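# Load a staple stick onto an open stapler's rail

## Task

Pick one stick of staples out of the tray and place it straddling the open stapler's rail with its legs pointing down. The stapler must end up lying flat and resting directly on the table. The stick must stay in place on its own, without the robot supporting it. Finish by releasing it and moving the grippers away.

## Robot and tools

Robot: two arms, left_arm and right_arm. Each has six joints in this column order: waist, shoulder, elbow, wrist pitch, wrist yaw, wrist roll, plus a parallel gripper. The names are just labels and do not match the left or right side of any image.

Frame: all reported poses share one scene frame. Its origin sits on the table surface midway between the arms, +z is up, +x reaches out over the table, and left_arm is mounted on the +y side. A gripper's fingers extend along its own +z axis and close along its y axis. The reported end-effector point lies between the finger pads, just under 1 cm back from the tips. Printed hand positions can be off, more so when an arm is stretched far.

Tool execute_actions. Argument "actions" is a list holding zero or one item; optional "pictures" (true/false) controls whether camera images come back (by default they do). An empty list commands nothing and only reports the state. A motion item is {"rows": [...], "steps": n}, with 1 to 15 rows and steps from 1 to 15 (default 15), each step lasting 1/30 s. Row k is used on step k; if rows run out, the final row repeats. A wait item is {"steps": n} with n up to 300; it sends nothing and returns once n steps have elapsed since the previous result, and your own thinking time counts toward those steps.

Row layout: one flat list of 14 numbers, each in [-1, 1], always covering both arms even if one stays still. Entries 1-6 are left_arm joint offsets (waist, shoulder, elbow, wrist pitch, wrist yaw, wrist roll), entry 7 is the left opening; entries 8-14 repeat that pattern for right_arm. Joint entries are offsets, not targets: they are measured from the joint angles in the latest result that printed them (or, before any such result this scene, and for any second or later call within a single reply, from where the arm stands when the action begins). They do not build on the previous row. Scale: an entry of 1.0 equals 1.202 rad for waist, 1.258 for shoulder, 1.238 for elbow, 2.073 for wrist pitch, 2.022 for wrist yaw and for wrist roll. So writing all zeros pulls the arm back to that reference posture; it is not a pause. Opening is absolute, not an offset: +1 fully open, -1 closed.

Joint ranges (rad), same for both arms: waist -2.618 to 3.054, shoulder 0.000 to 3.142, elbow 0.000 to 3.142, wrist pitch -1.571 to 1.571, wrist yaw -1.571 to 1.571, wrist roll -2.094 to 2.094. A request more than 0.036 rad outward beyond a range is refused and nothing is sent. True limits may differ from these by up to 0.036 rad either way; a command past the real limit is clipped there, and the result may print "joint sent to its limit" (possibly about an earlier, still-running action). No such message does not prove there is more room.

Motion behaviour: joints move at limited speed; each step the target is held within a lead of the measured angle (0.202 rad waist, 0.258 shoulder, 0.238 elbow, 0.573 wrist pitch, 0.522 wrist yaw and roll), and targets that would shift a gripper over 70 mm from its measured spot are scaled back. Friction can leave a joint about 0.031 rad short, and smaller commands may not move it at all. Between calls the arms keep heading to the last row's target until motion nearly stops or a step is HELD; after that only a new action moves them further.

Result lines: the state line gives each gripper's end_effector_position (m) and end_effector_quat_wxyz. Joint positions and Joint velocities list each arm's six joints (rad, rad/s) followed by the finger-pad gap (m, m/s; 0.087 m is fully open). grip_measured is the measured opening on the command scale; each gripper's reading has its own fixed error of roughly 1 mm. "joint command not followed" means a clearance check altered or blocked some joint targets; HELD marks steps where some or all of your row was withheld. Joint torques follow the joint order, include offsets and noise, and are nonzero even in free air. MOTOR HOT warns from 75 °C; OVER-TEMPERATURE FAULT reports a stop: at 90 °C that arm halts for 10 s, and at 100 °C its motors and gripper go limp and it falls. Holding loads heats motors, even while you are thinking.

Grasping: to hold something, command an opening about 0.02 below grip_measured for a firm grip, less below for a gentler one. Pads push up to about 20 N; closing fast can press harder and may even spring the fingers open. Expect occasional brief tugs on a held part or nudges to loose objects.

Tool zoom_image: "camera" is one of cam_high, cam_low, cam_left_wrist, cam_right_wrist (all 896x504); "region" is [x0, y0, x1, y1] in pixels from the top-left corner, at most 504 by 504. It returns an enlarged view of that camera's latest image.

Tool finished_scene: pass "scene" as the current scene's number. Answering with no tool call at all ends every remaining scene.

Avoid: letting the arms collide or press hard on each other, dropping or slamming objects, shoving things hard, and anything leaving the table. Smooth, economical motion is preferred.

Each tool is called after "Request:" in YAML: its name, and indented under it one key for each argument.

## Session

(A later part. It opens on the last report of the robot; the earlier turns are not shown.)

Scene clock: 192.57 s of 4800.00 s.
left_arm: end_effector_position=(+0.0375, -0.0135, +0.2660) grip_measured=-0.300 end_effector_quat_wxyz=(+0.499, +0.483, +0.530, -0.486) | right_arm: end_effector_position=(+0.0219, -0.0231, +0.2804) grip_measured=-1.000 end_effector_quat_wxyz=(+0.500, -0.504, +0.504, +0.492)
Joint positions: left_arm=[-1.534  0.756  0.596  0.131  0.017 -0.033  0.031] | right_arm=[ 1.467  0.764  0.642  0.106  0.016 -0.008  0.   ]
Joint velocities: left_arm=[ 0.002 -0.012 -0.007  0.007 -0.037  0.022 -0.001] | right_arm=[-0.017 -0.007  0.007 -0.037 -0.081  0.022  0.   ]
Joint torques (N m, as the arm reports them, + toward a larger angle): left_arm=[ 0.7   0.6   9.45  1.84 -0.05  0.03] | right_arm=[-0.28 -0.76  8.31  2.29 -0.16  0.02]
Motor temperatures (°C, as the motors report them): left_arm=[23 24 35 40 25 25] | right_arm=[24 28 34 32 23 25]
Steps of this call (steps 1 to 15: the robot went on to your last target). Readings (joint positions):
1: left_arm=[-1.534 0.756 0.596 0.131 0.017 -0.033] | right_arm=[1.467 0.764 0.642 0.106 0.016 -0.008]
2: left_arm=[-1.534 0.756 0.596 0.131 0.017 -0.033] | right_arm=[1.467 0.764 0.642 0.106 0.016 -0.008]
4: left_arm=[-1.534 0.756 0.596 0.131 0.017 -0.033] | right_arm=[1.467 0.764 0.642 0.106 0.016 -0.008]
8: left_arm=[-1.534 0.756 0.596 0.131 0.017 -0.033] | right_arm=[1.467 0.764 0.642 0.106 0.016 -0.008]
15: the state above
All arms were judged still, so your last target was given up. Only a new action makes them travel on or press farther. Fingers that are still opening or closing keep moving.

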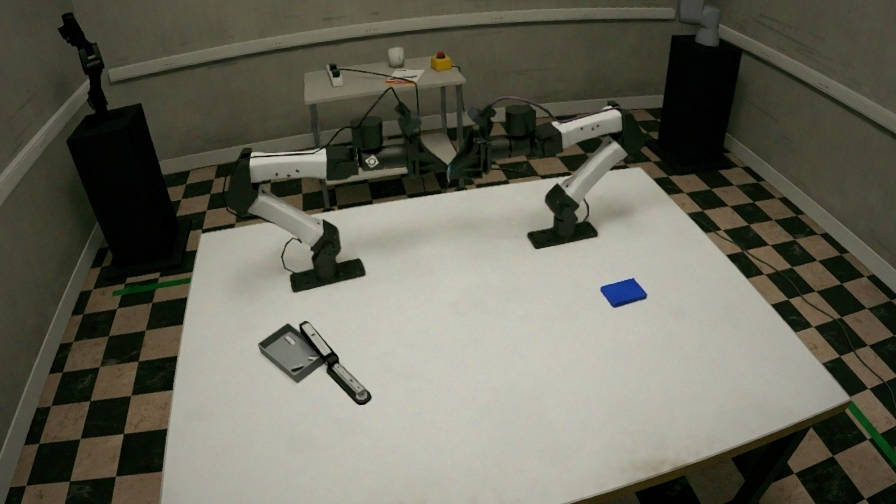

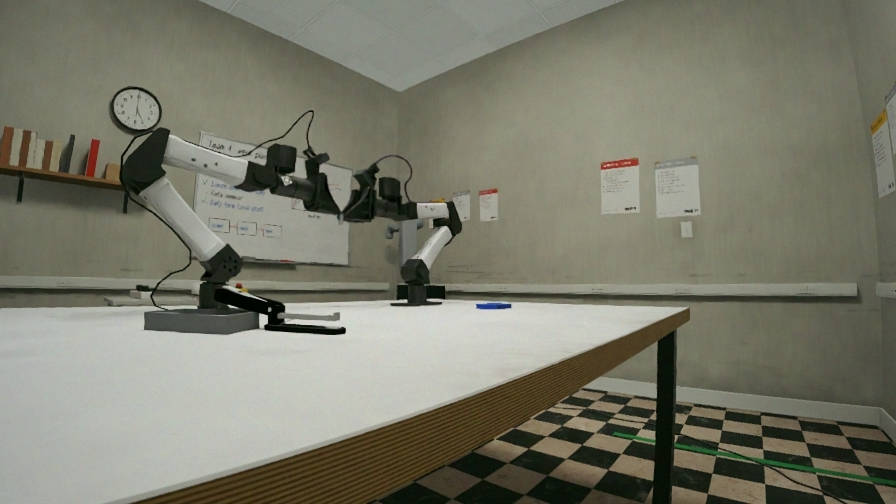

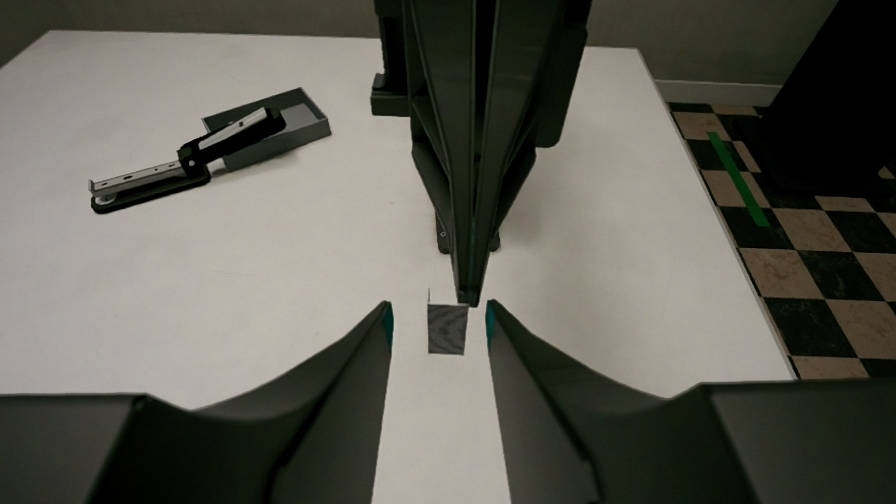

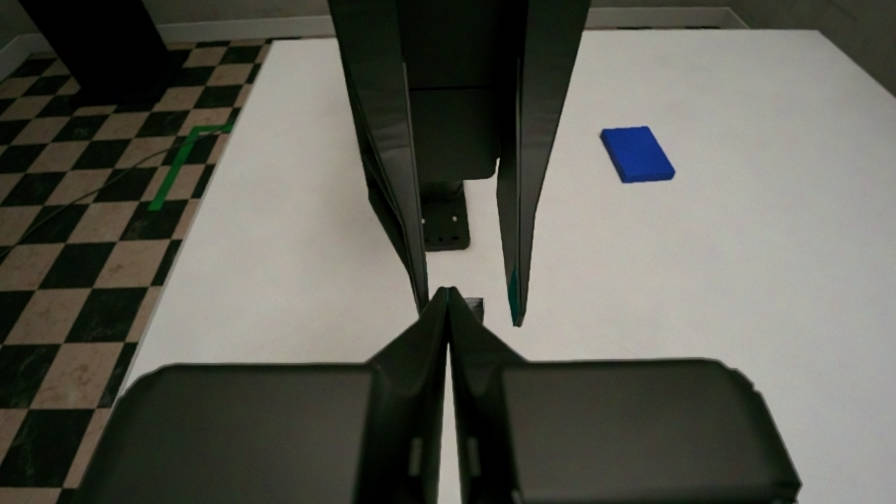

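Close left.

Request:
execute_actions:
  actions:
    - {"rows":[[0,0,0,0,0,0,-0.5,0,0,0,0,0,0,-1],[0,0,0,0,0,0,-0.6,0,0,0,0,0,0,-1],[0,0,0,0,0,0,-0.65,0,0,0,0,0,0,-1],[0,0,0,0,0,0,-0.7,0,0,0,0,0,0,-1],[0,0,0,0,0,0,-0.75,0,0,0,0,0,0,-1],[0,0,0,0,0,0,-0.8,0,0,0,0,0,0,-1]],"steps":15}

Scene clock: 198.10 s of 4800.00 s.
left_arm: end_effector_position=(+0.0358, -0.0134, +0.2650) grip_measured=-0.729 end_effector_quat_wxyz=(+0.496, +0.486, +0.529, -0.488) | right_arm: end_effector_position=(+0.0236, -0.0232, +0.2800) grip_measured=-1.000 end_effector_quat_wxyz=(+0.502, -0.502, +0.506, +0.489)
Joint positions: left_arm=[-1.534  0.756  0.596  0.127  0.025 -0.033  0.012] | right_arm=[ 1.467  0.764  0.642  0.104  0.025 -0.009  0.   ]
Joint velocities: left_arm=[ 0.002 -0.007  0.007  0.022 -0.037  0.037  0.   ] | right_arm=[ 0.007  0.012 -0.007 -0.037 -0.037 -0.007  0.   ]
Joint torques (N m, as the arm reports them, + toward a larger angle): left_arm=[ 0.03 -0.62  7.59  1.79 -0.11  0.03] | right_arm=[-0.27 -0.76  8.31  2.31 -0.24  0.02]
Motor temperatures (°C, as the motors report them): left_arm=[23 24 35 41 25 25] | right_arm=[24 27 34 32 23 25]
Steps of this call (steps 1 to 90: nothing new was sent; then 2.03 s passed at rest; steps 91 to 105: all 15 steps of this action). Readings (joint positions):
91: left_arm=[-1.534 0.756 0.596 0.131 0.017 -0.033] | right_arm=[1.467 0.764 0.642 0.106 0.016 -0.008]
92: left_arm=[-1.534 0.756 0.596 0.131 0.020 -0.033] | right_arm=[1.467 0.764 0.642 0.106 0.019 -0.008]
94: left_arm=[-1.534 0.756 0.596 0.131 0.026 -0.034] | right_arm=[1.467 0.764 0.642 0.106 0.026 -0.009]
98: left_arm=[-1.534 0.756 0.596 0.127 0.025 -0.033] | right_arm=[1.467 0.764 0.642 0.104 0.025 -0.009]
105: the state above

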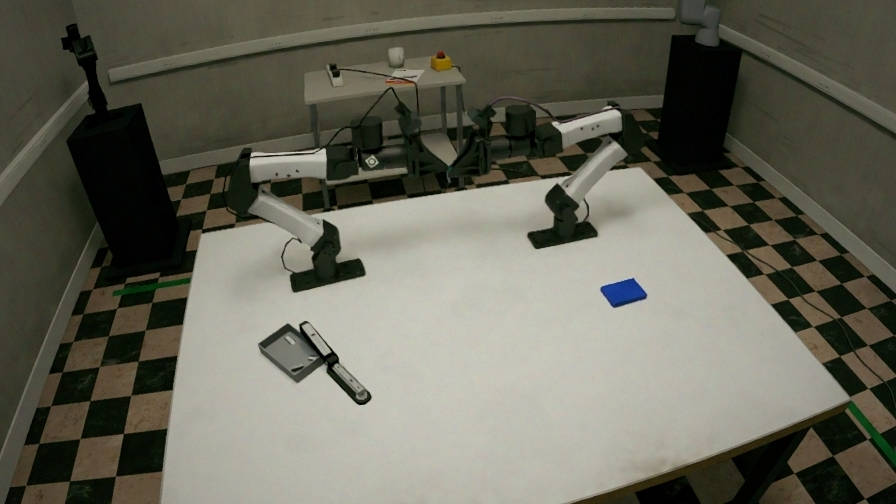

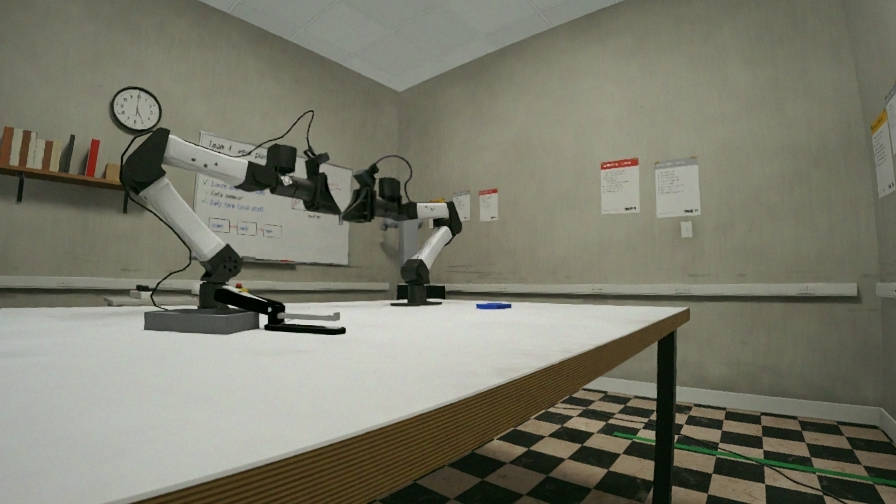

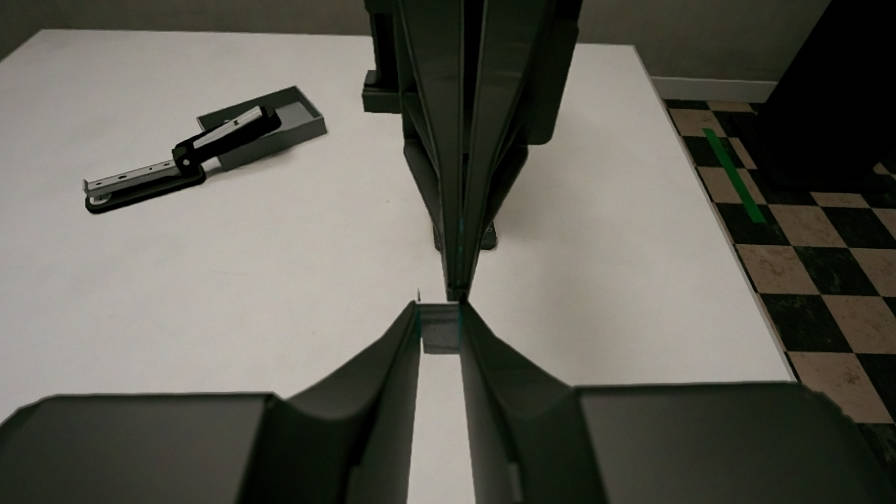

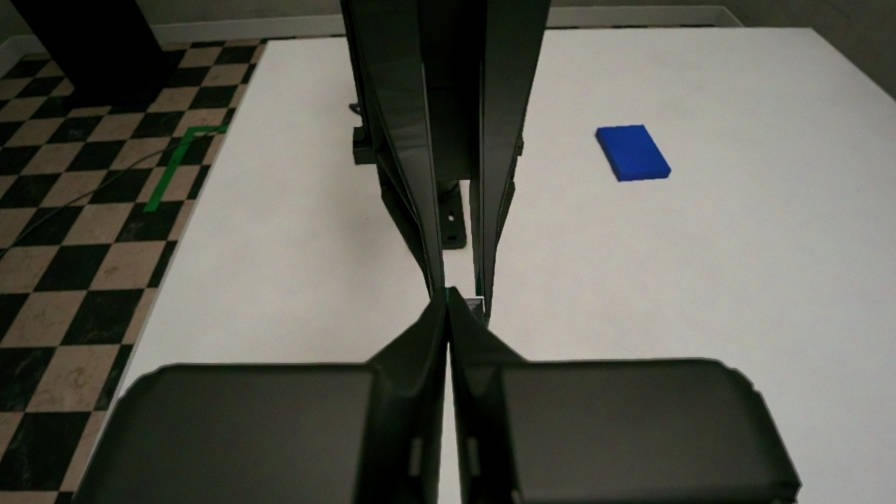

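Request:
execute_actions:
  actions:
    - {"rows":[[0,0,0,0,0,0,-0.76,0,0,0,0,0,0,-0.88]],"steps":10}
  pictures: false

Request:
execute_actions:
  actions:
    - {"rows":[[0,0,0,0,0,0,-0.76,0,-0.15,-0.1,0,0,0,-0.88]],"steps":15}

Scene clock: 203.93 s of 4800.00 s.
left_arm: end_effector_position=(+0.0354, -0.0131, +0.2637) grip_measured=-0.729 end_effector_quat_wxyz=(+0.494, +0.488, +0.530, -0.487) | right_arm: end_effector_position=(+0.0242, -0.0232, +0.2800) grip_measured=-0.880 end_effector_quat_wxyz=(+0.503, -0.502, +0.507, +0.488)
Joint positions: left_arm=[-1.534  0.756  0.596  0.122  0.028 -0.033  0.012] | right_arm=[ 1.467  0.764  0.642  0.104  0.028 -0.009  0.005]
Joint velocities: left_arm=[-0.012 -0.022  0.002 -0.037 -0.007 -0.007  0.   ] | right_arm=[ 0.012 -0.002 -0.012  0.081  0.022  0.037 -0.001]
Joint torques (N m, as the arm reports them, + toward a larger angle): left_arm=[ 0.02 -0.68  7.73  1.86 -0.04  0.06] | right_arm=[-0.3  -0.74  8.39  2.3  -0.19  0.02]
Motor temperatures (°C, as the motors report them): left_arm=[23 24 35 41 25 25] | right_arm=[24 26 34 32 23 25]
Steps of this call (steps 1 to 15: the robot went on to your last target; steps 16 to 90: nothing new was sent; then 2.50 s passed at rest; steps 91 to 100: all 10 steps of this action). Readings (joint positions):
91: left_arm=[-1.534 0.756 0.596 0.124 0.027 -0.033] | right_arm=[1.467 0.764 0.642 0.104 0.027 -0.009]
92: left_arm=[-1.534 0.756 0.596 0.123 0.028 -0.033] | right_arm=[1.467 0.764 0.642 0.104 0.028 -0.009]
94: left_arm=[-1.534 0.756 0.596 0.122 0.028 -0.033] | right_arm=[1.467 0.764 0.642 0.104 0.028 -0.009]
98: left_arm=[-1.534 0.756 0.596 0.122 0.028 -0.033] | right_arm=[1.467 0.764 0.642 0.104 0.028 -0.009]
100: the state above

Scene clock: 204.43 s of 4800.00 s.
left_arm: end_effector_position=(+0.0354, -0.0131, +0.2637) grip_measured=-0.729 end_effector_quat_wxyz=(+0.494, +0.488, +0.530, -0.487) | right_arm: end_effector_position=(+0.0244, -0.0530, +0.2810) grip_measured=-0.880 end_effector_quat_wxyz=(+0.521, -0.483, +0.489, +0.507)
Joint positions: left_arm=[-1.534  0.756  0.596  0.122  0.028 -0.033  0.012] | right_arm=[ 1.467  0.586  0.541  0.101  0.028 -0.009  0.005]
Joint velocities: left_arm=[-0.002  0.002 -0.017  0.007 -0.037 -0.022  0.001] | right_arm=[-0.012  0.002 -0.022 -0.007 -0.037 -0.051  0.001]
Joint torques (N m, as the arm reports them, + toward a larger angle): left_arm=[-0.02 -0.63  7.66  1.79 -0.03  0.04] | right_arm=[-0.28 -0.51  6.16  2.31 -0.16  0.01]
Motor temperatures (°C, as the motors report them): left_arm=[23 24 35 41 25 25] | right_arm=[24 26 34 33 23 25]
Steps of this call (steps 1 to 15: all 15 steps of this action). Readings (joint positions):
1: left_arm=[-1.534 0.756 0.596 0.122 0.028 -0.033] | right_arm=[1.467 0.742 0.626 0.109 0.028 -0.009]
2: left_arm=[-1.534 0.756 0.596 0.122 0.028 -0.033] | right_arm=[1.467 0.692 0.591 0.107 0.028 -0.009]
4: left_arm=[-1.534 0.756 0.596 0.122 0.028 -0.033] | right_arm=[1.467 0.609 0.546 0.100 0.028 -0.009]
8: left_arm=[-1.534 0.756 0.596 0.122 0.028 -0.033] | right_arm=[1.467 0.586 0.541 0.101 0.028 -0.009]
15: the state above

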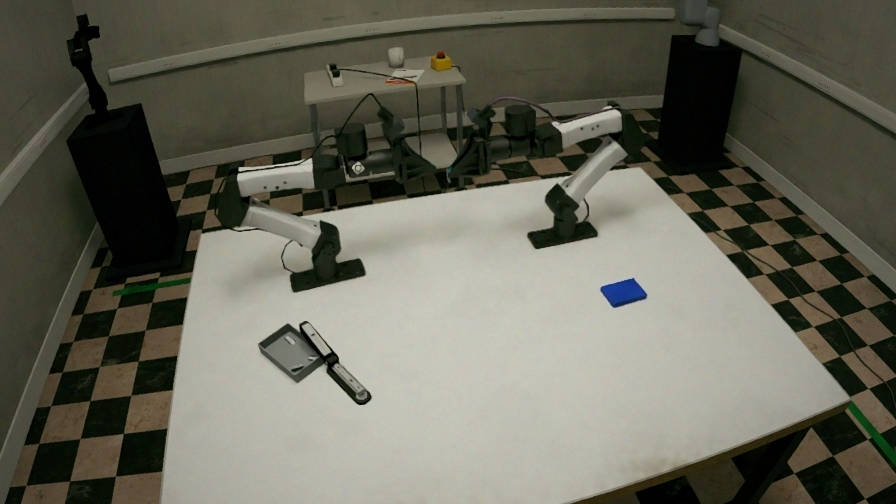

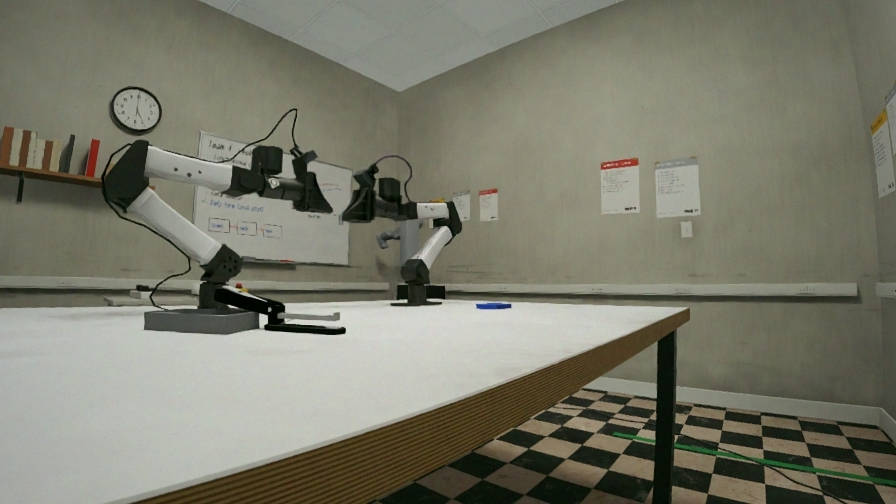

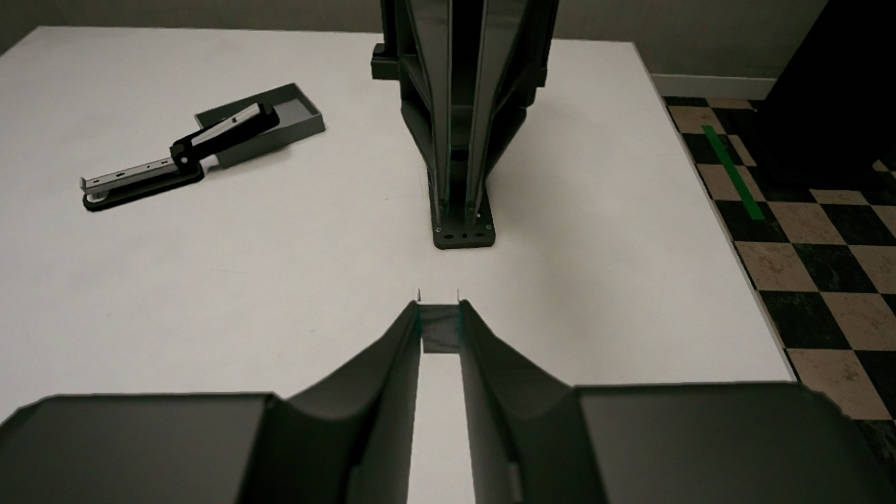

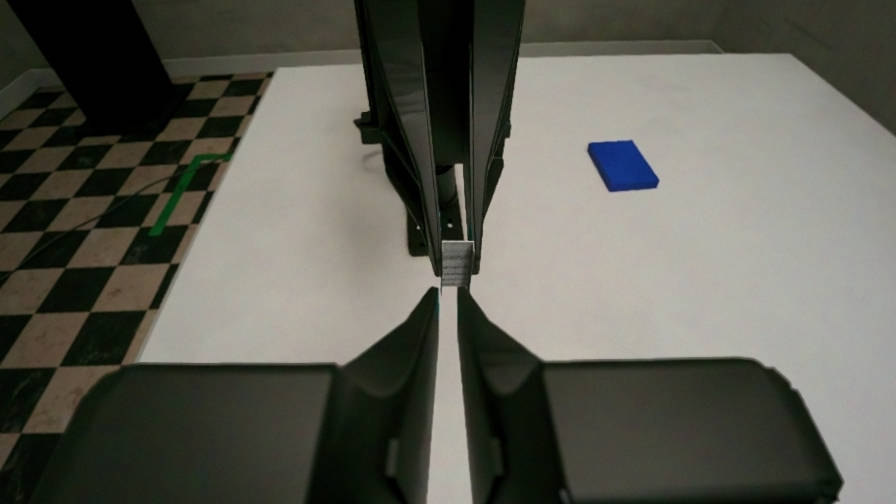

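Request:
execute_actions:
  actions:
    - {"rows":[[0,0,0,0,0,0,-0.76,-0.9,0,0,0,0,0,1]],"steps":15}
  pictures: false

Request:
execute_actions:
  actions:
    - {"rows":[[0.61,0.925,0.81,-0.66,0,0,-0.76,0,0.885,0.855,-0.758,0,0,1]],"steps":15}
  pictures: false

Request:
execute_actions:
  actions:
    - {"steps":50}

Scene clock: 218.27 s of 4800.00 s.
left_arm: end_effector_position=(+0.0354, -0.0131, +0.2637) grip_measured=-0.729 end_effector_quat_wxyz=(+0.494, +0.488, +0.530, -0.487) | right_arm: end_effector_position=(+0.2809, -0.2038, +0.2810) grip_measured=+0.979 end_effector_quat_wxyz=(+0.704, -0.175, +0.664, +0.179)
Joint positions: left_arm=[-1.534  0.756  0.596  0.122  0.028 -0.033  0.012] | right_arm=[ 0.428  0.586  0.541  0.101  0.033 -0.009  0.087]
Joint velocities: left_arm=[-0.012  0.002 -0.027  0.022 -0.051  0.022  0.001] | right_arm=[-1.033  0.002  0.007  0.037  0.081  0.066 -0.   ]
Joint torques (N m, as the arm reports them, + toward a larger angle): left_arm=[-0.1  -0.61  7.6   1.81 -0.04  0.03] | right_arm=[ 1.59  0.35  8.24  2.25 -0.36  0.02]
Motor temperatures (°C, as the motors report them): left_arm=[23 24 36 42 25 25] | right_arm=[24 26 34 33 23 25]
Steps of this call (steps 1 to 15: the robot went on to your last target; steps 16 to 90: nothing new was sent; then 10.33 s passed at rest; steps 91 to 105: all 15 steps of this action). Readings (joint positions):
91: left_arm=[-1.534 0.756 0.596 0.122 0.028 -0.033] | right_arm=[1.435 0.586 0.541 0.101 0.014 -0.009]
92: left_arm=[-1.534 0.756 0.596 0.122 0.028 -0.033] | right_arm=[1.364 0.586 0.541 0.101 0.013 -0.009]
94: left_arm=[-1.534 0.756 0.596 0.122 0.028 -0.033] | right_arm=[1.214 0.586 0.541 0.101 0.017 -0.009]
98: left_arm=[-1.534 0.756 0.596 0.122 0.028 -0.033] | right_arm=[0.915 0.586 0.541 0.101 0.022 -0.009]
105: the state above

Scene clock: 218.77 s of 4800.00 s.
left_arm: end_effector_position=(+0.2845, +0.0582, +0.1012) grip_measured=-0.729 end_effector_quat_wxyz=(+0.106, +0.349, +0.929, -0.056) | right_arm: end_effector_position=(+0.2917, -0.2018, +0.1462) grip_measured=+0.980 end_effector_quat_wxyz=(+0.091, -0.264, +0.960, +0.004)
Joint positions: left_arm=[-0.786  1.875  1.587 -1.044  0.023 -0.031  0.012] | right_arm=[ 0.419  1.704  1.558 -1.248  0.039 -0.009  0.087]
Joint velocities: left_arm=[ 0.007  1.321 -0.022 -1.018  0.007 -0.081 -0.001] | right_arm=[-0.012  0.579 -0.007 -1.385  0.007 -0.081 -0.   ]
Joint torques (N m, as the arm reports them, + toward a larger angle): left_arm=[ -1.37 -11.08   7.49   0.3    0.02   0.04] | right_arm=[  0.43 -10.39  10.68   0.61  -0.2    0.02]
Motor temperatures (°C, as the motors report them): left_arm=[23 24 36 42 25 25] | right_arm=[24 26 34 33 23 25]
Steps of this call (steps 1 to 15: all 15 steps of this action). Readings (joint positions):
1: left_arm=[-1.505 0.781 0.634 0.046 0.043 -0.031] | right_arm=[0.410 0.615 0.584 0.017 0.039 -0.009]
2: left_arm=[-1.440 0.846 0.710 -0.057 0.045 -0.031] | right_arm=[0.412 0.690 0.666 -0.095 0.040 -0.009]
4: left_arm=[-1.305 1.007 0.873 -0.246 0.044 -0.031] | right_arm=[0.417 0.866 0.839 -0.300 0.039 -0.009]
8: left_arm=[-1.043 1.337 1.192 -0.620 0.041 -0.031] | right_arm=[0.419 1.222 1.179 -0.716 0.039 -0.009]
15: the state above

Scene clock: 220.43 s of 4800.00 s.
left_arm: end_effector_position=(+0.2467, +0.0892, +0.0825) grip_measured=-0.729 end_effector_quat_wxyz=(-0.011, +0.355, +0.935, -0.008) | right_arm: end_effector_position=(+0.2493, -0.2267, +0.1493) grip_measured=+0.980 end_effector_quat_wxyz=(-0.012, -0.267, +0.963, -0.023)
Joint positions: left_arm=[-0.795  1.94   1.587 -1.232  0.023 -0.031  0.012] | right_arm=[ 0.419  1.72   1.569 -1.455  0.039 -0.009  0.087]
Joint velocities: left_arm=[-0.002 -0.017 -0.022  0.037 -0.007 -0.037  0.001] | right_arm=[-0.017  0.007 -0.027 -0.051 -0.007 -0.081  0.   ]
Joint torques (N m, as the arm reports them, + toward a larger angle): left_arm=[-0.58 -9.99  6.96  0.23  0.01  0.01] | right_arm=[ 0.43 -8.63  9.31  0.2  -0.2   0.02]
Motor temperatures (°C, as the motors report them): left_arm=[23 25 36 41 25 25] | right_arm=[24 26 34 33 23 25]
Steps of this call (steps 1 to 30: the robot went on to your last target; steps 31 to 50: nothing new was sent). Readings (joint positions):
1: left_arm=[-0.787 1.915 1.587 -1.082 0.023 -0.031] | right_arm=[0.419 1.718 1.558 -1.292 0.039 -0.009]
2: left_arm=[-0.790 1.943 1.587 -1.118 0.023 -0.031] | right_arm=[0.419 1.722 1.558 -1.328 0.039 -0.009]
4: left_arm=[-0.794 1.959 1.587 -1.168 0.023 -0.031] | right_arm=[0.419 1.720 1.562 -1.381 0.039 -0.009]
8: left_arm=[-0.795 1.943 1.587 -1.209 0.023 -0.031] | right_arm=[0.419 1.720 1.569 -1.428 0.039 -0.009]
50: the state above
All arms were judged still, so your last target was given up. Only a new action makes them travel on or press farther. Fingers that are still opening or closing keep moving.

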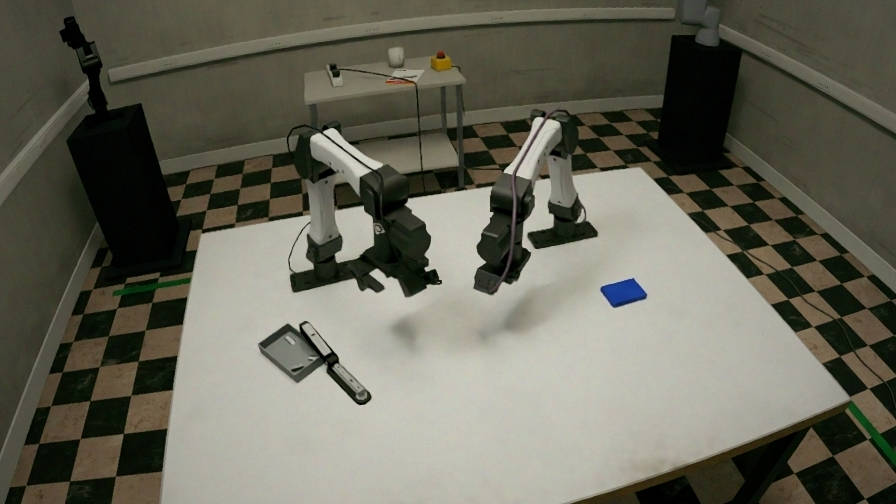

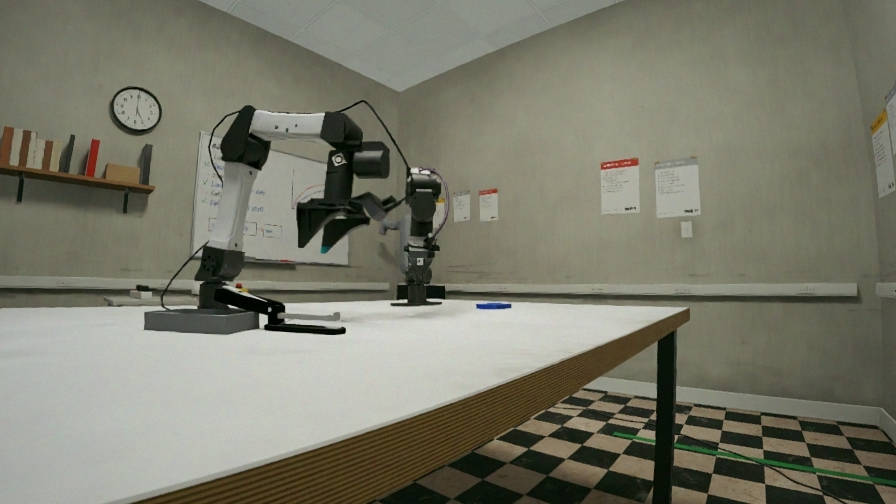

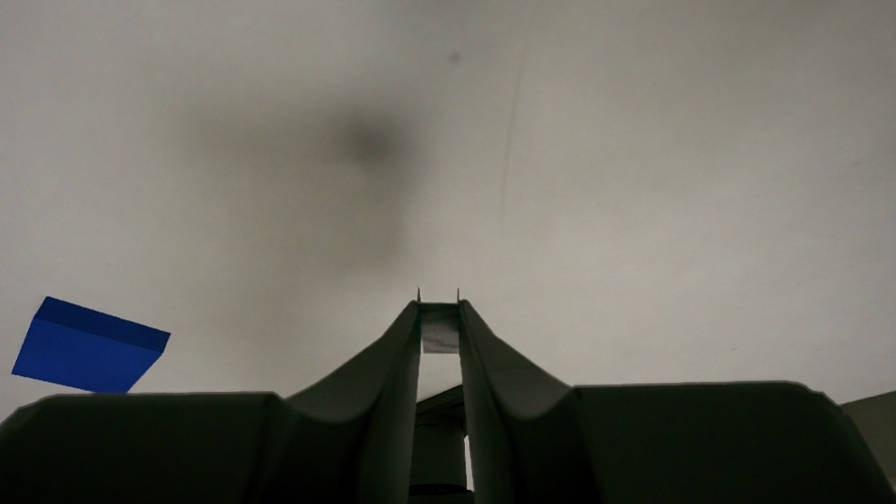

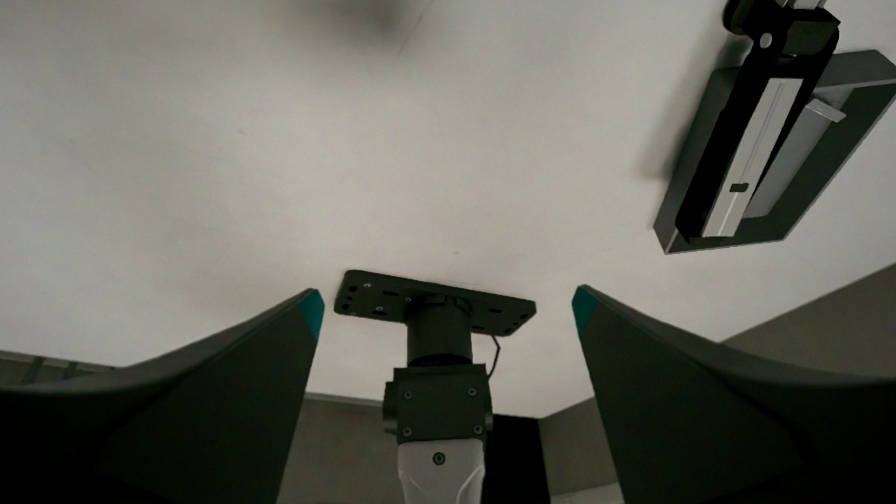

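Request:
execute_actions:
  actions:
    - {"rows":[[-0.29,0,-0.2,0.12,0,0,-0.76,0,0,0,0,0,0,1]],"steps":15}
  pictures: false

Request:
execute_actions:
  actions:
    - {"steps":20}

Scene clock: 227.60 s of 4800.00 s.
left_arm: end_effector_position=(+0.1455, +0.0402, +0.0229) grip_measured=-0.729 end_effector_quat_wxyz=(-0.025, +0.512, +0.858, -0.002) | right_arm: end_effector_position=(+0.2493, -0.2267, +0.1493) grip_measured=+0.980 end_effector_quat_wxyz=(-0.012, -0.267, +0.963, -0.023)
Joint positions: left_arm=[-1.147  1.948  1.349 -1.012  0.031 -0.032  0.012] | right_arm=[ 0.419  1.72   1.569 -1.455  0.039 -0.009  0.087]
Joint velocities: left_arm=[ 0.042  0.002  0.007  0.081 -0.007  0.022  0.001] | right_arm=[-0.007 -0.022  0.002 -0.007 -0.051 -0.007  0.001]
Joint torques (N m, as the arm reports them, + toward a larger angle): left_arm=[-0.08 -9.    5.08  0.47 -0.05  0.03] | right_arm=[-0.29 -7.01  6.62  0.38 -0.14  0.03]
Motor temperatures (°C, as the motors report them): left_arm=[23 27 36 39 25 25] | right_arm=[24 28 35 31 23 25]
Steps of this call (steps 1 to 90: nothing new was sent; then 3.67 s passed at rest; steps 91 to 105: all 15 steps of this action). Readings (joint positions):
91: left_arm=[-0.810 1.934 1.560 -1.198 0.016 -0.032] | right_arm=[0.419 1.720 1.569 -1.455 0.039 -0.009]
92: left_arm=[-0.842 1.925 1.513 -1.152 0.010 -0.032] | right_arm=[0.419 1.720 1.569 -1.455 0.039 -0.009]
94: left_arm=[-0.951 1.928 1.425 -1.095 0.008 -0.032] | right_arm=[0.419 1.720 1.569 -1.455 0.039 -0.009]
98: left_arm=[-1.163 1.948 1.351 -1.047 0.027 -0.032] | right_arm=[0.419 1.720 1.569 -1.455 0.039 -0.009]
105: the state above

Scene clock: 228.27 s of 4800.00 s.
left_arm: end_effector_position=(+0.1467, +0.0386, +0.0225) grip_measured=-0.729 end_effector_quat_wxyz=(-0.022, +0.512, +0.859, -0.004) | right_arm: end_effector_position=(+0.2493, -0.2267, +0.1493) grip_measured=+0.980 end_effector_quat_wxyz=(-0.012, -0.267, +0.963, -0.023)
Joint positions: left_arm=[-1.146  1.948  1.349 -1.004  0.031 -0.032  0.012] | right_arm=[ 0.419  1.72   1.569 -1.455  0.039 -0.009  0.087]
Joint velocities: left_arm=[-0.002 -0.002  0.007  0.022  0.007 -0.007  0.   ] | right_arm=[-0.007  0.017 -0.007  0.037  0.037 -0.051 -0.   ]
Joint torques (N m, as the arm reports them, + toward a larger angle): left_arm=[ 0.25 -8.99  5.07  0.49 -0.08  0.05] | right_arm=[-0.3  -6.98  6.62  0.37 -0.13  0.02]
Motor temperatures (°C, as the motors report them): left_arm=[23 27 36 39 25 25] | right_arm=[24 28 35 31 23 25]
Steps of this call (steps 1 to 15: the robot went on to your last target; steps 16 to 20: nothing new was sent). Readings (joint positions):
1: left_arm=[-1.146 1.948 1.349 -1.010 0.031 -0.032] | right_arm=[0.419 1.720 1.569 -1.455 0.039 -0.009]
2: left_arm=[-1.146 1.948 1.349 -1.009 0.031 -0.032] | right_arm=[0.419 1.720 1.569 -1.455 0.039 -0.009]
4: left_arm=[-1.146 1.948 1.349 -1.007 0.031 -0.032] | right_arm=[0.419 1.720 1.569 -1.455 0.039 -0.009]
8: left_arm=[-1.146 1.948 1.349 -1.005 0.031 -0.032] | right_arm=[0.419 1.720 1.569 -1.455 0.039 -0.009]
20: the state above
All arms were judged still, so your last target was given up. Only a new action makes them travel on or press farther. Fingers that are still opening or closing keep moving.

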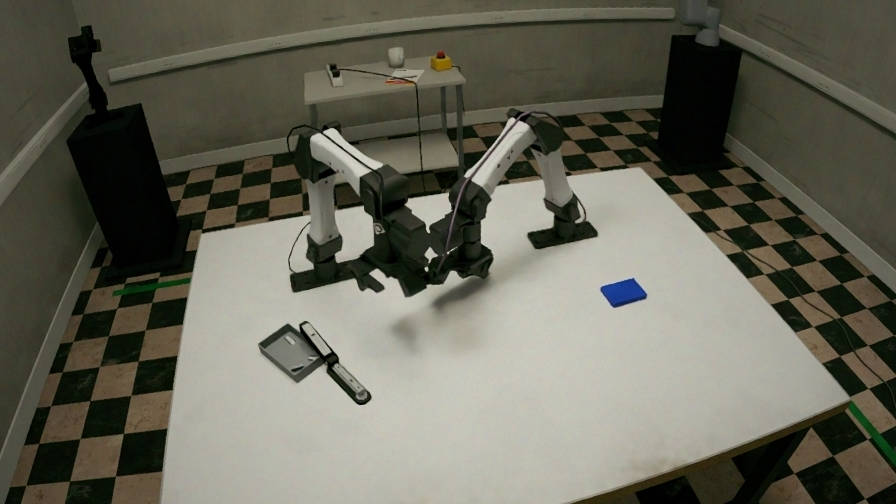

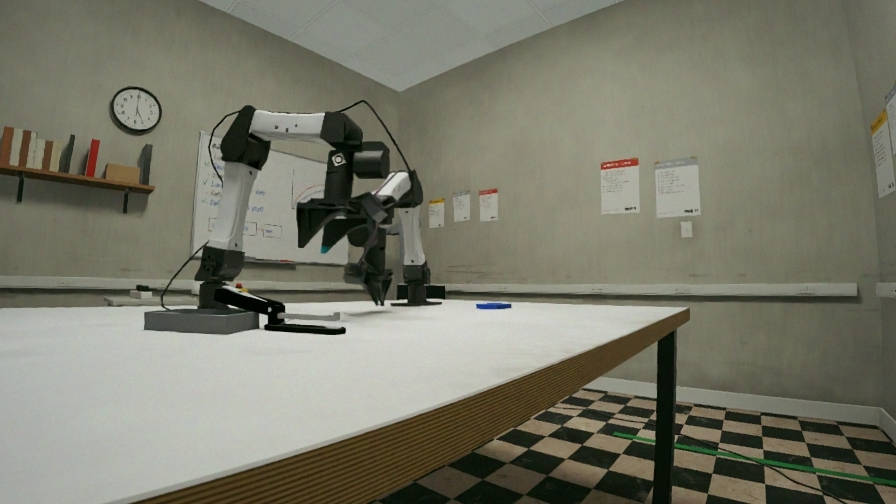

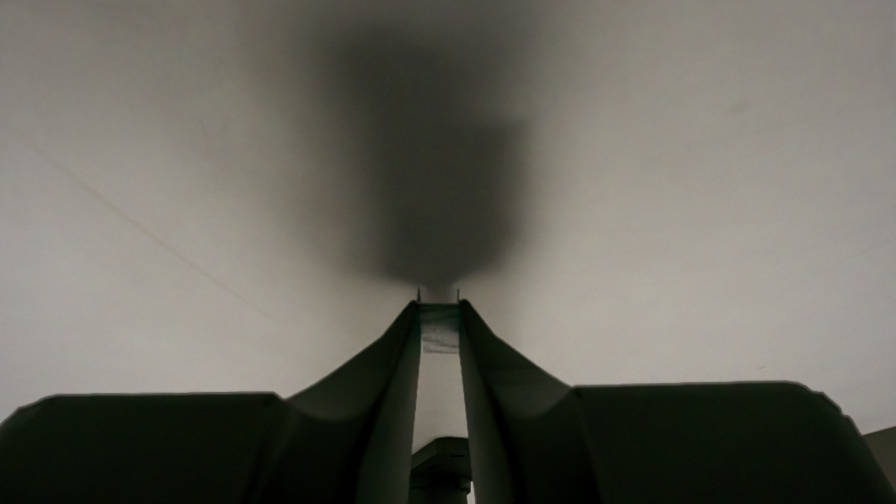

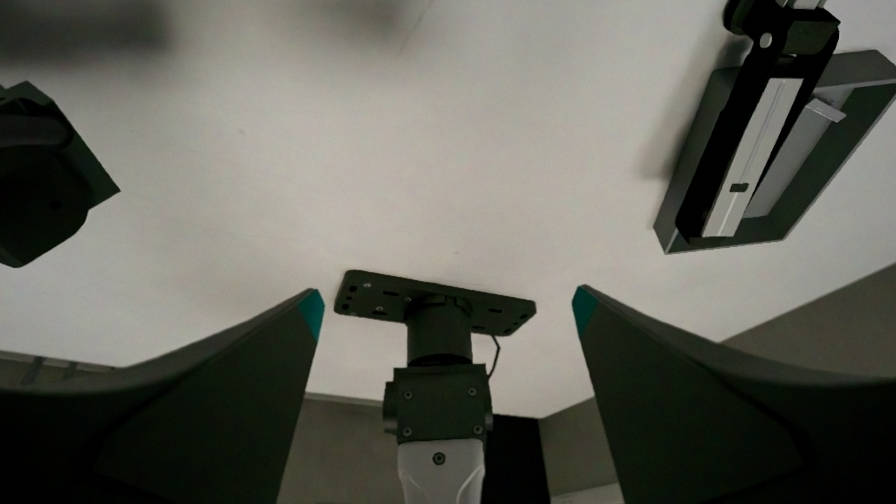

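Lower a little, release, retreat.

Request:
execute_actions:
  actions:
    - {"rows":[[0,0,-0.05,0.04,0,0,-0.76,0,0,0,0,0,0,1]],"steps":15}
  pictures: false

Request:
execute_actions:
  actions:
    - {"rows":[[0,0,0,0,0,0,-0.3,0,0,0,0,0,0,1]],"steps":12}
  pictures: false

Request:
execute_actions:
  actions:
    - {"rows":[[0,0,0.2,-0.12,0,0,-0.3,0,0,0,0,0,0,1]],"steps":15}

Scene clock: 234.00 s of 4800.00 s.
left_arm: end_effector_position=(+0.1467, +0.0386, +0.0115) grip_measured=-0.729 end_effector_quat_wxyz=(-0.015, +0.512, +0.859, -0.009) | right_arm: end_effector_position=(+0.2493, -0.2267, +0.1493) grip_measured=+0.980 end_effector_quat_wxyz=(-0.012, -0.267, +0.963, -0.023)
Joint positions: left_arm=[-1.146  1.948  1.305 -0.944  0.031 -0.032  0.012] | right_arm=[ 0.419  1.72   1.569 -1.455  0.039 -0.009  0.087]
Joint velocities: left_arm=[-0.002 -0.007 -0.007  0.066  0.022 -0.022  0.002] | right_arm=[-0.002  0.022  0.007  0.066  0.037  0.037  0.   ]
Joint torques (N m, as the arm reports them, + toward a larger angle): left_arm=[ 0.04 -8.44  4.35  0.53 -0.01  0.05] | right_arm=[-0.29 -7.    6.62  0.37 -0.13  0.02]
Motor temperatures (°C, as the motors report them): left_arm=[23 29 35 38 25 25] | right_arm=[24 28 35 30 23 25]
Steps of this call (steps 1 to 90: nothing new was sent; then 2.23 s passed at rest; steps 91 to 105: all 15 steps of this action). Readings (joint positions):
91: left_arm=[-1.146 1.948 1.343 -0.994 0.031 -0.032] | right_arm=[0.419 1.720 1.569 -1.455 0.039 -0.009]
92: left_arm=[-1.146 1.948 1.334 -0.980 0.031 -0.032] | right_arm=[0.419 1.720 1.569 -1.455 0.039 -0.009]
94: left_arm=[-1.146 1.948 1.314 -0.965 0.031 -0.032] | right_arm=[0.419 1.720 1.569 -1.455 0.039 -0.009]
98: left_arm=[-1.146 1.948 1.305 -0.956 0.031 -0.032] | right_arm=[0.419 1.720 1.569 -1.455 0.039 -0.009]
105: the state above

Scene clock: 234.40 s of 4800.00 s.
left_arm: end_effector_position=(+0.1467, +0.0386, +0.0115) grip_measured=-0.300 end_effector_quat_wxyz=(-0.015, +0.512, +0.859, -0.009) | right_arm: end_effector_position=(+0.2493, -0.2267, +0.1493) grip_measured=+0.980 end_effector_quat_wxyz=(-0.012, -0.267, +0.963, -0.023)
Joint positions: left_arm=[-1.146  1.948  1.305 -0.944  0.031 -0.032  0.031] | right_arm=[ 0.419  1.72   1.569 -1.455  0.039 -0.009  0.087]
Joint velocities: left_arm=[-0.002 -0.007  0.017  0.007  0.007  0.022 -0.001] | right_arm=[-0.002 -0.002  0.012  0.095 -0.095  0.037  0.002]
Joint torques (N m, as the arm reports them, + toward a larger angle): left_arm=[-0.03 -8.35  5.6   0.34  0.01  0.05] | right_arm=[-0.3  -7.    6.63  0.37 -0.13  0.02]
Motor temperatures (°C, as the motors report them): left_arm=[23 29 35 38 25 25] | right_arm=[24 28 35 30 23 25]
Steps of this call (steps 1 to 12: all 12 steps of this action). Readings (joint positions):
1: left_arm=[-1.146 1.948 1.305 -0.944 0.031 -0.032] | right_arm=[0.419 1.720 1.569 -1.455 0.039 -0.009]
2: left_arm=[-1.146 1.948 1.305 -0.944 0.031 -0.032] | right_arm=[0.419 1.720 1.569 -1.455 0.039 -0.009]
4: left_arm=[-1.146 1.948 1.305 -0.944 0.031 -0.032] | right_arm=[0.419 1.720 1.569 -1.455 0.039 -0.009]
8: left_arm=[-1.146 1.948 1.305 -0.944 0.031 -0.032] | right_arm=[0.419 1.720 1.569 -1.455 0.039 -0.009]
12: the state above

Scene clock: 234.90 s of 4800.00 s.
left_arm: end_effector_position=(+0.1561, +0.0198, +0.0694) grip_measured=-0.300 end_effector_quat_wxyz=(-0.007, +0.512, +0.859, -0.014) | right_arm: end_effector_position=(+0.2493, -0.2267, +0.1493) grip_measured=+0.980 end_effector_quat_wxyz=(-0.012, -0.267, +0.963, -0.023)
Joint positions: left_arm=[-1.146  1.946  1.546 -1.168  0.031 -0.032  0.031] | right_arm=[ 0.419  1.72   1.569 -1.455  0.039 -0.009  0.087]
Joint velocities: left_arm=[ 0.007  0.002  0.012 -0.051 -0.037 -0.037  0.001] | right_arm=[-0.002 -0.012  0.012  0.022 -0.022  0.051 -0.   ]
Joint torques (N m, as the arm reports them, + toward a larger angle): left_arm=[-0.02 -8.62  6.61  0.29 -0.01  0.05] | right_arm=[-0.29 -7.01  6.64  0.37 -0.13  0.02]
Motor temperatures (°C, as the motors report them): left_arm=[23 29 35 38 25 25] | right_arm=[24 28 35 30 23 25]
Steps of this call (steps 1 to 15: all 15 steps of this action). Readings (joint positions):
1: left_arm=[-1.146 1.955 1.339 -0.992 0.031 -0.032] | right_arm=[0.419 1.720 1.569 -1.455 0.039 -0.009]
2: left_arm=[-1.146 1.967 1.397 -1.051 0.031 -0.032] | right_arm=[0.419 1.720 1.569 -1.455 0.039 -0.009]
4: left_arm=[-1.146 1.966 1.492 -1.091 0.031 -0.032] | right_arm=[0.419 1.720 1.569 -1.455 0.039 -0.009]
8: left_arm=[-1.146 1.946 1.546 -1.118 0.031 -0.032] | right_arm=[0.419 1.720 1.569 -1.455 0.039 -0.009]
15: the state above

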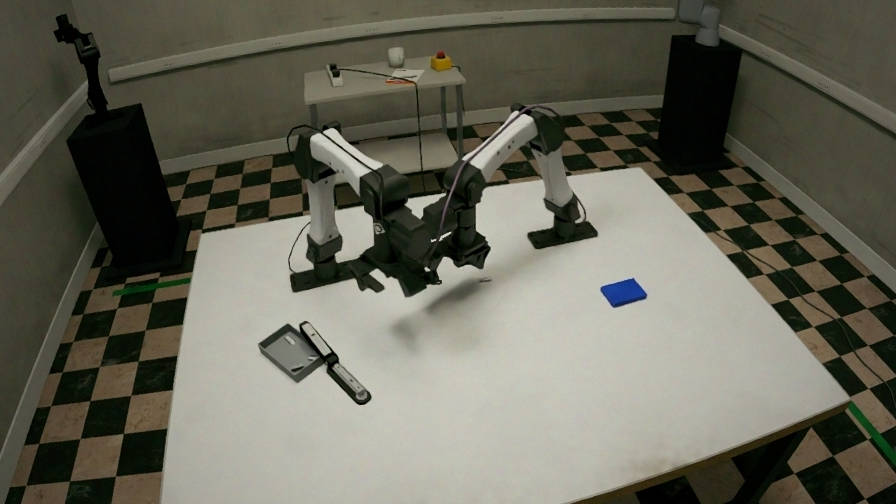

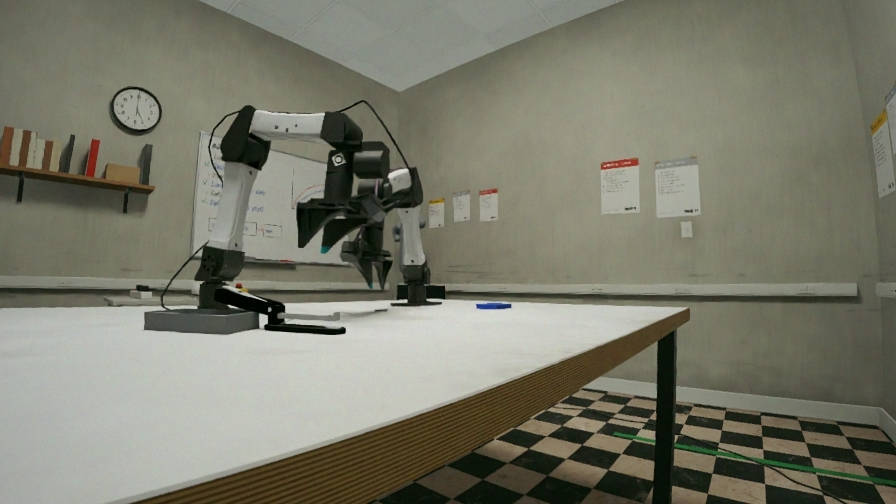

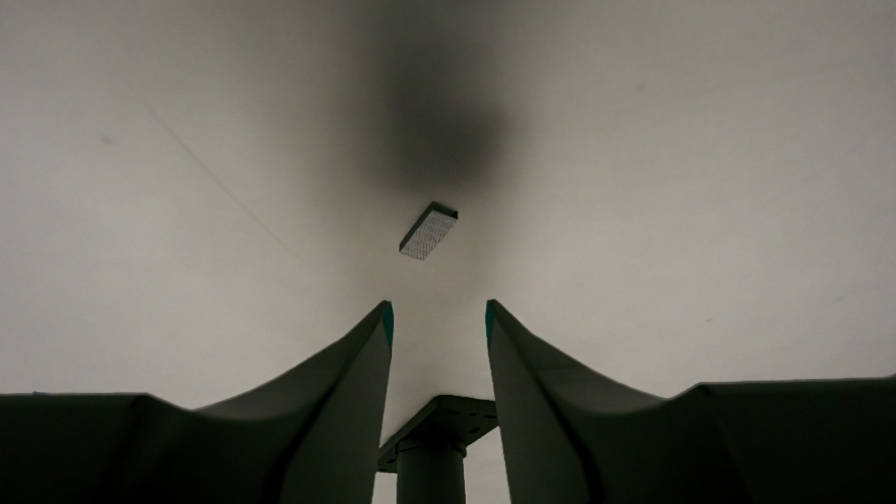

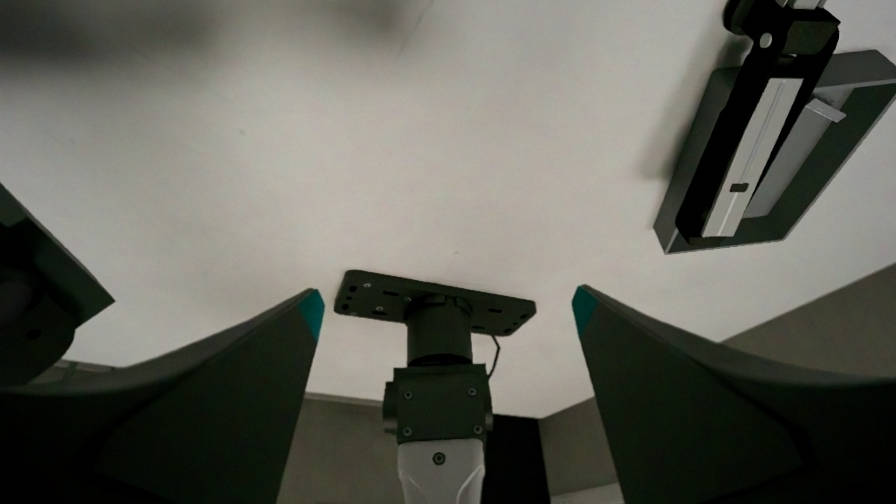

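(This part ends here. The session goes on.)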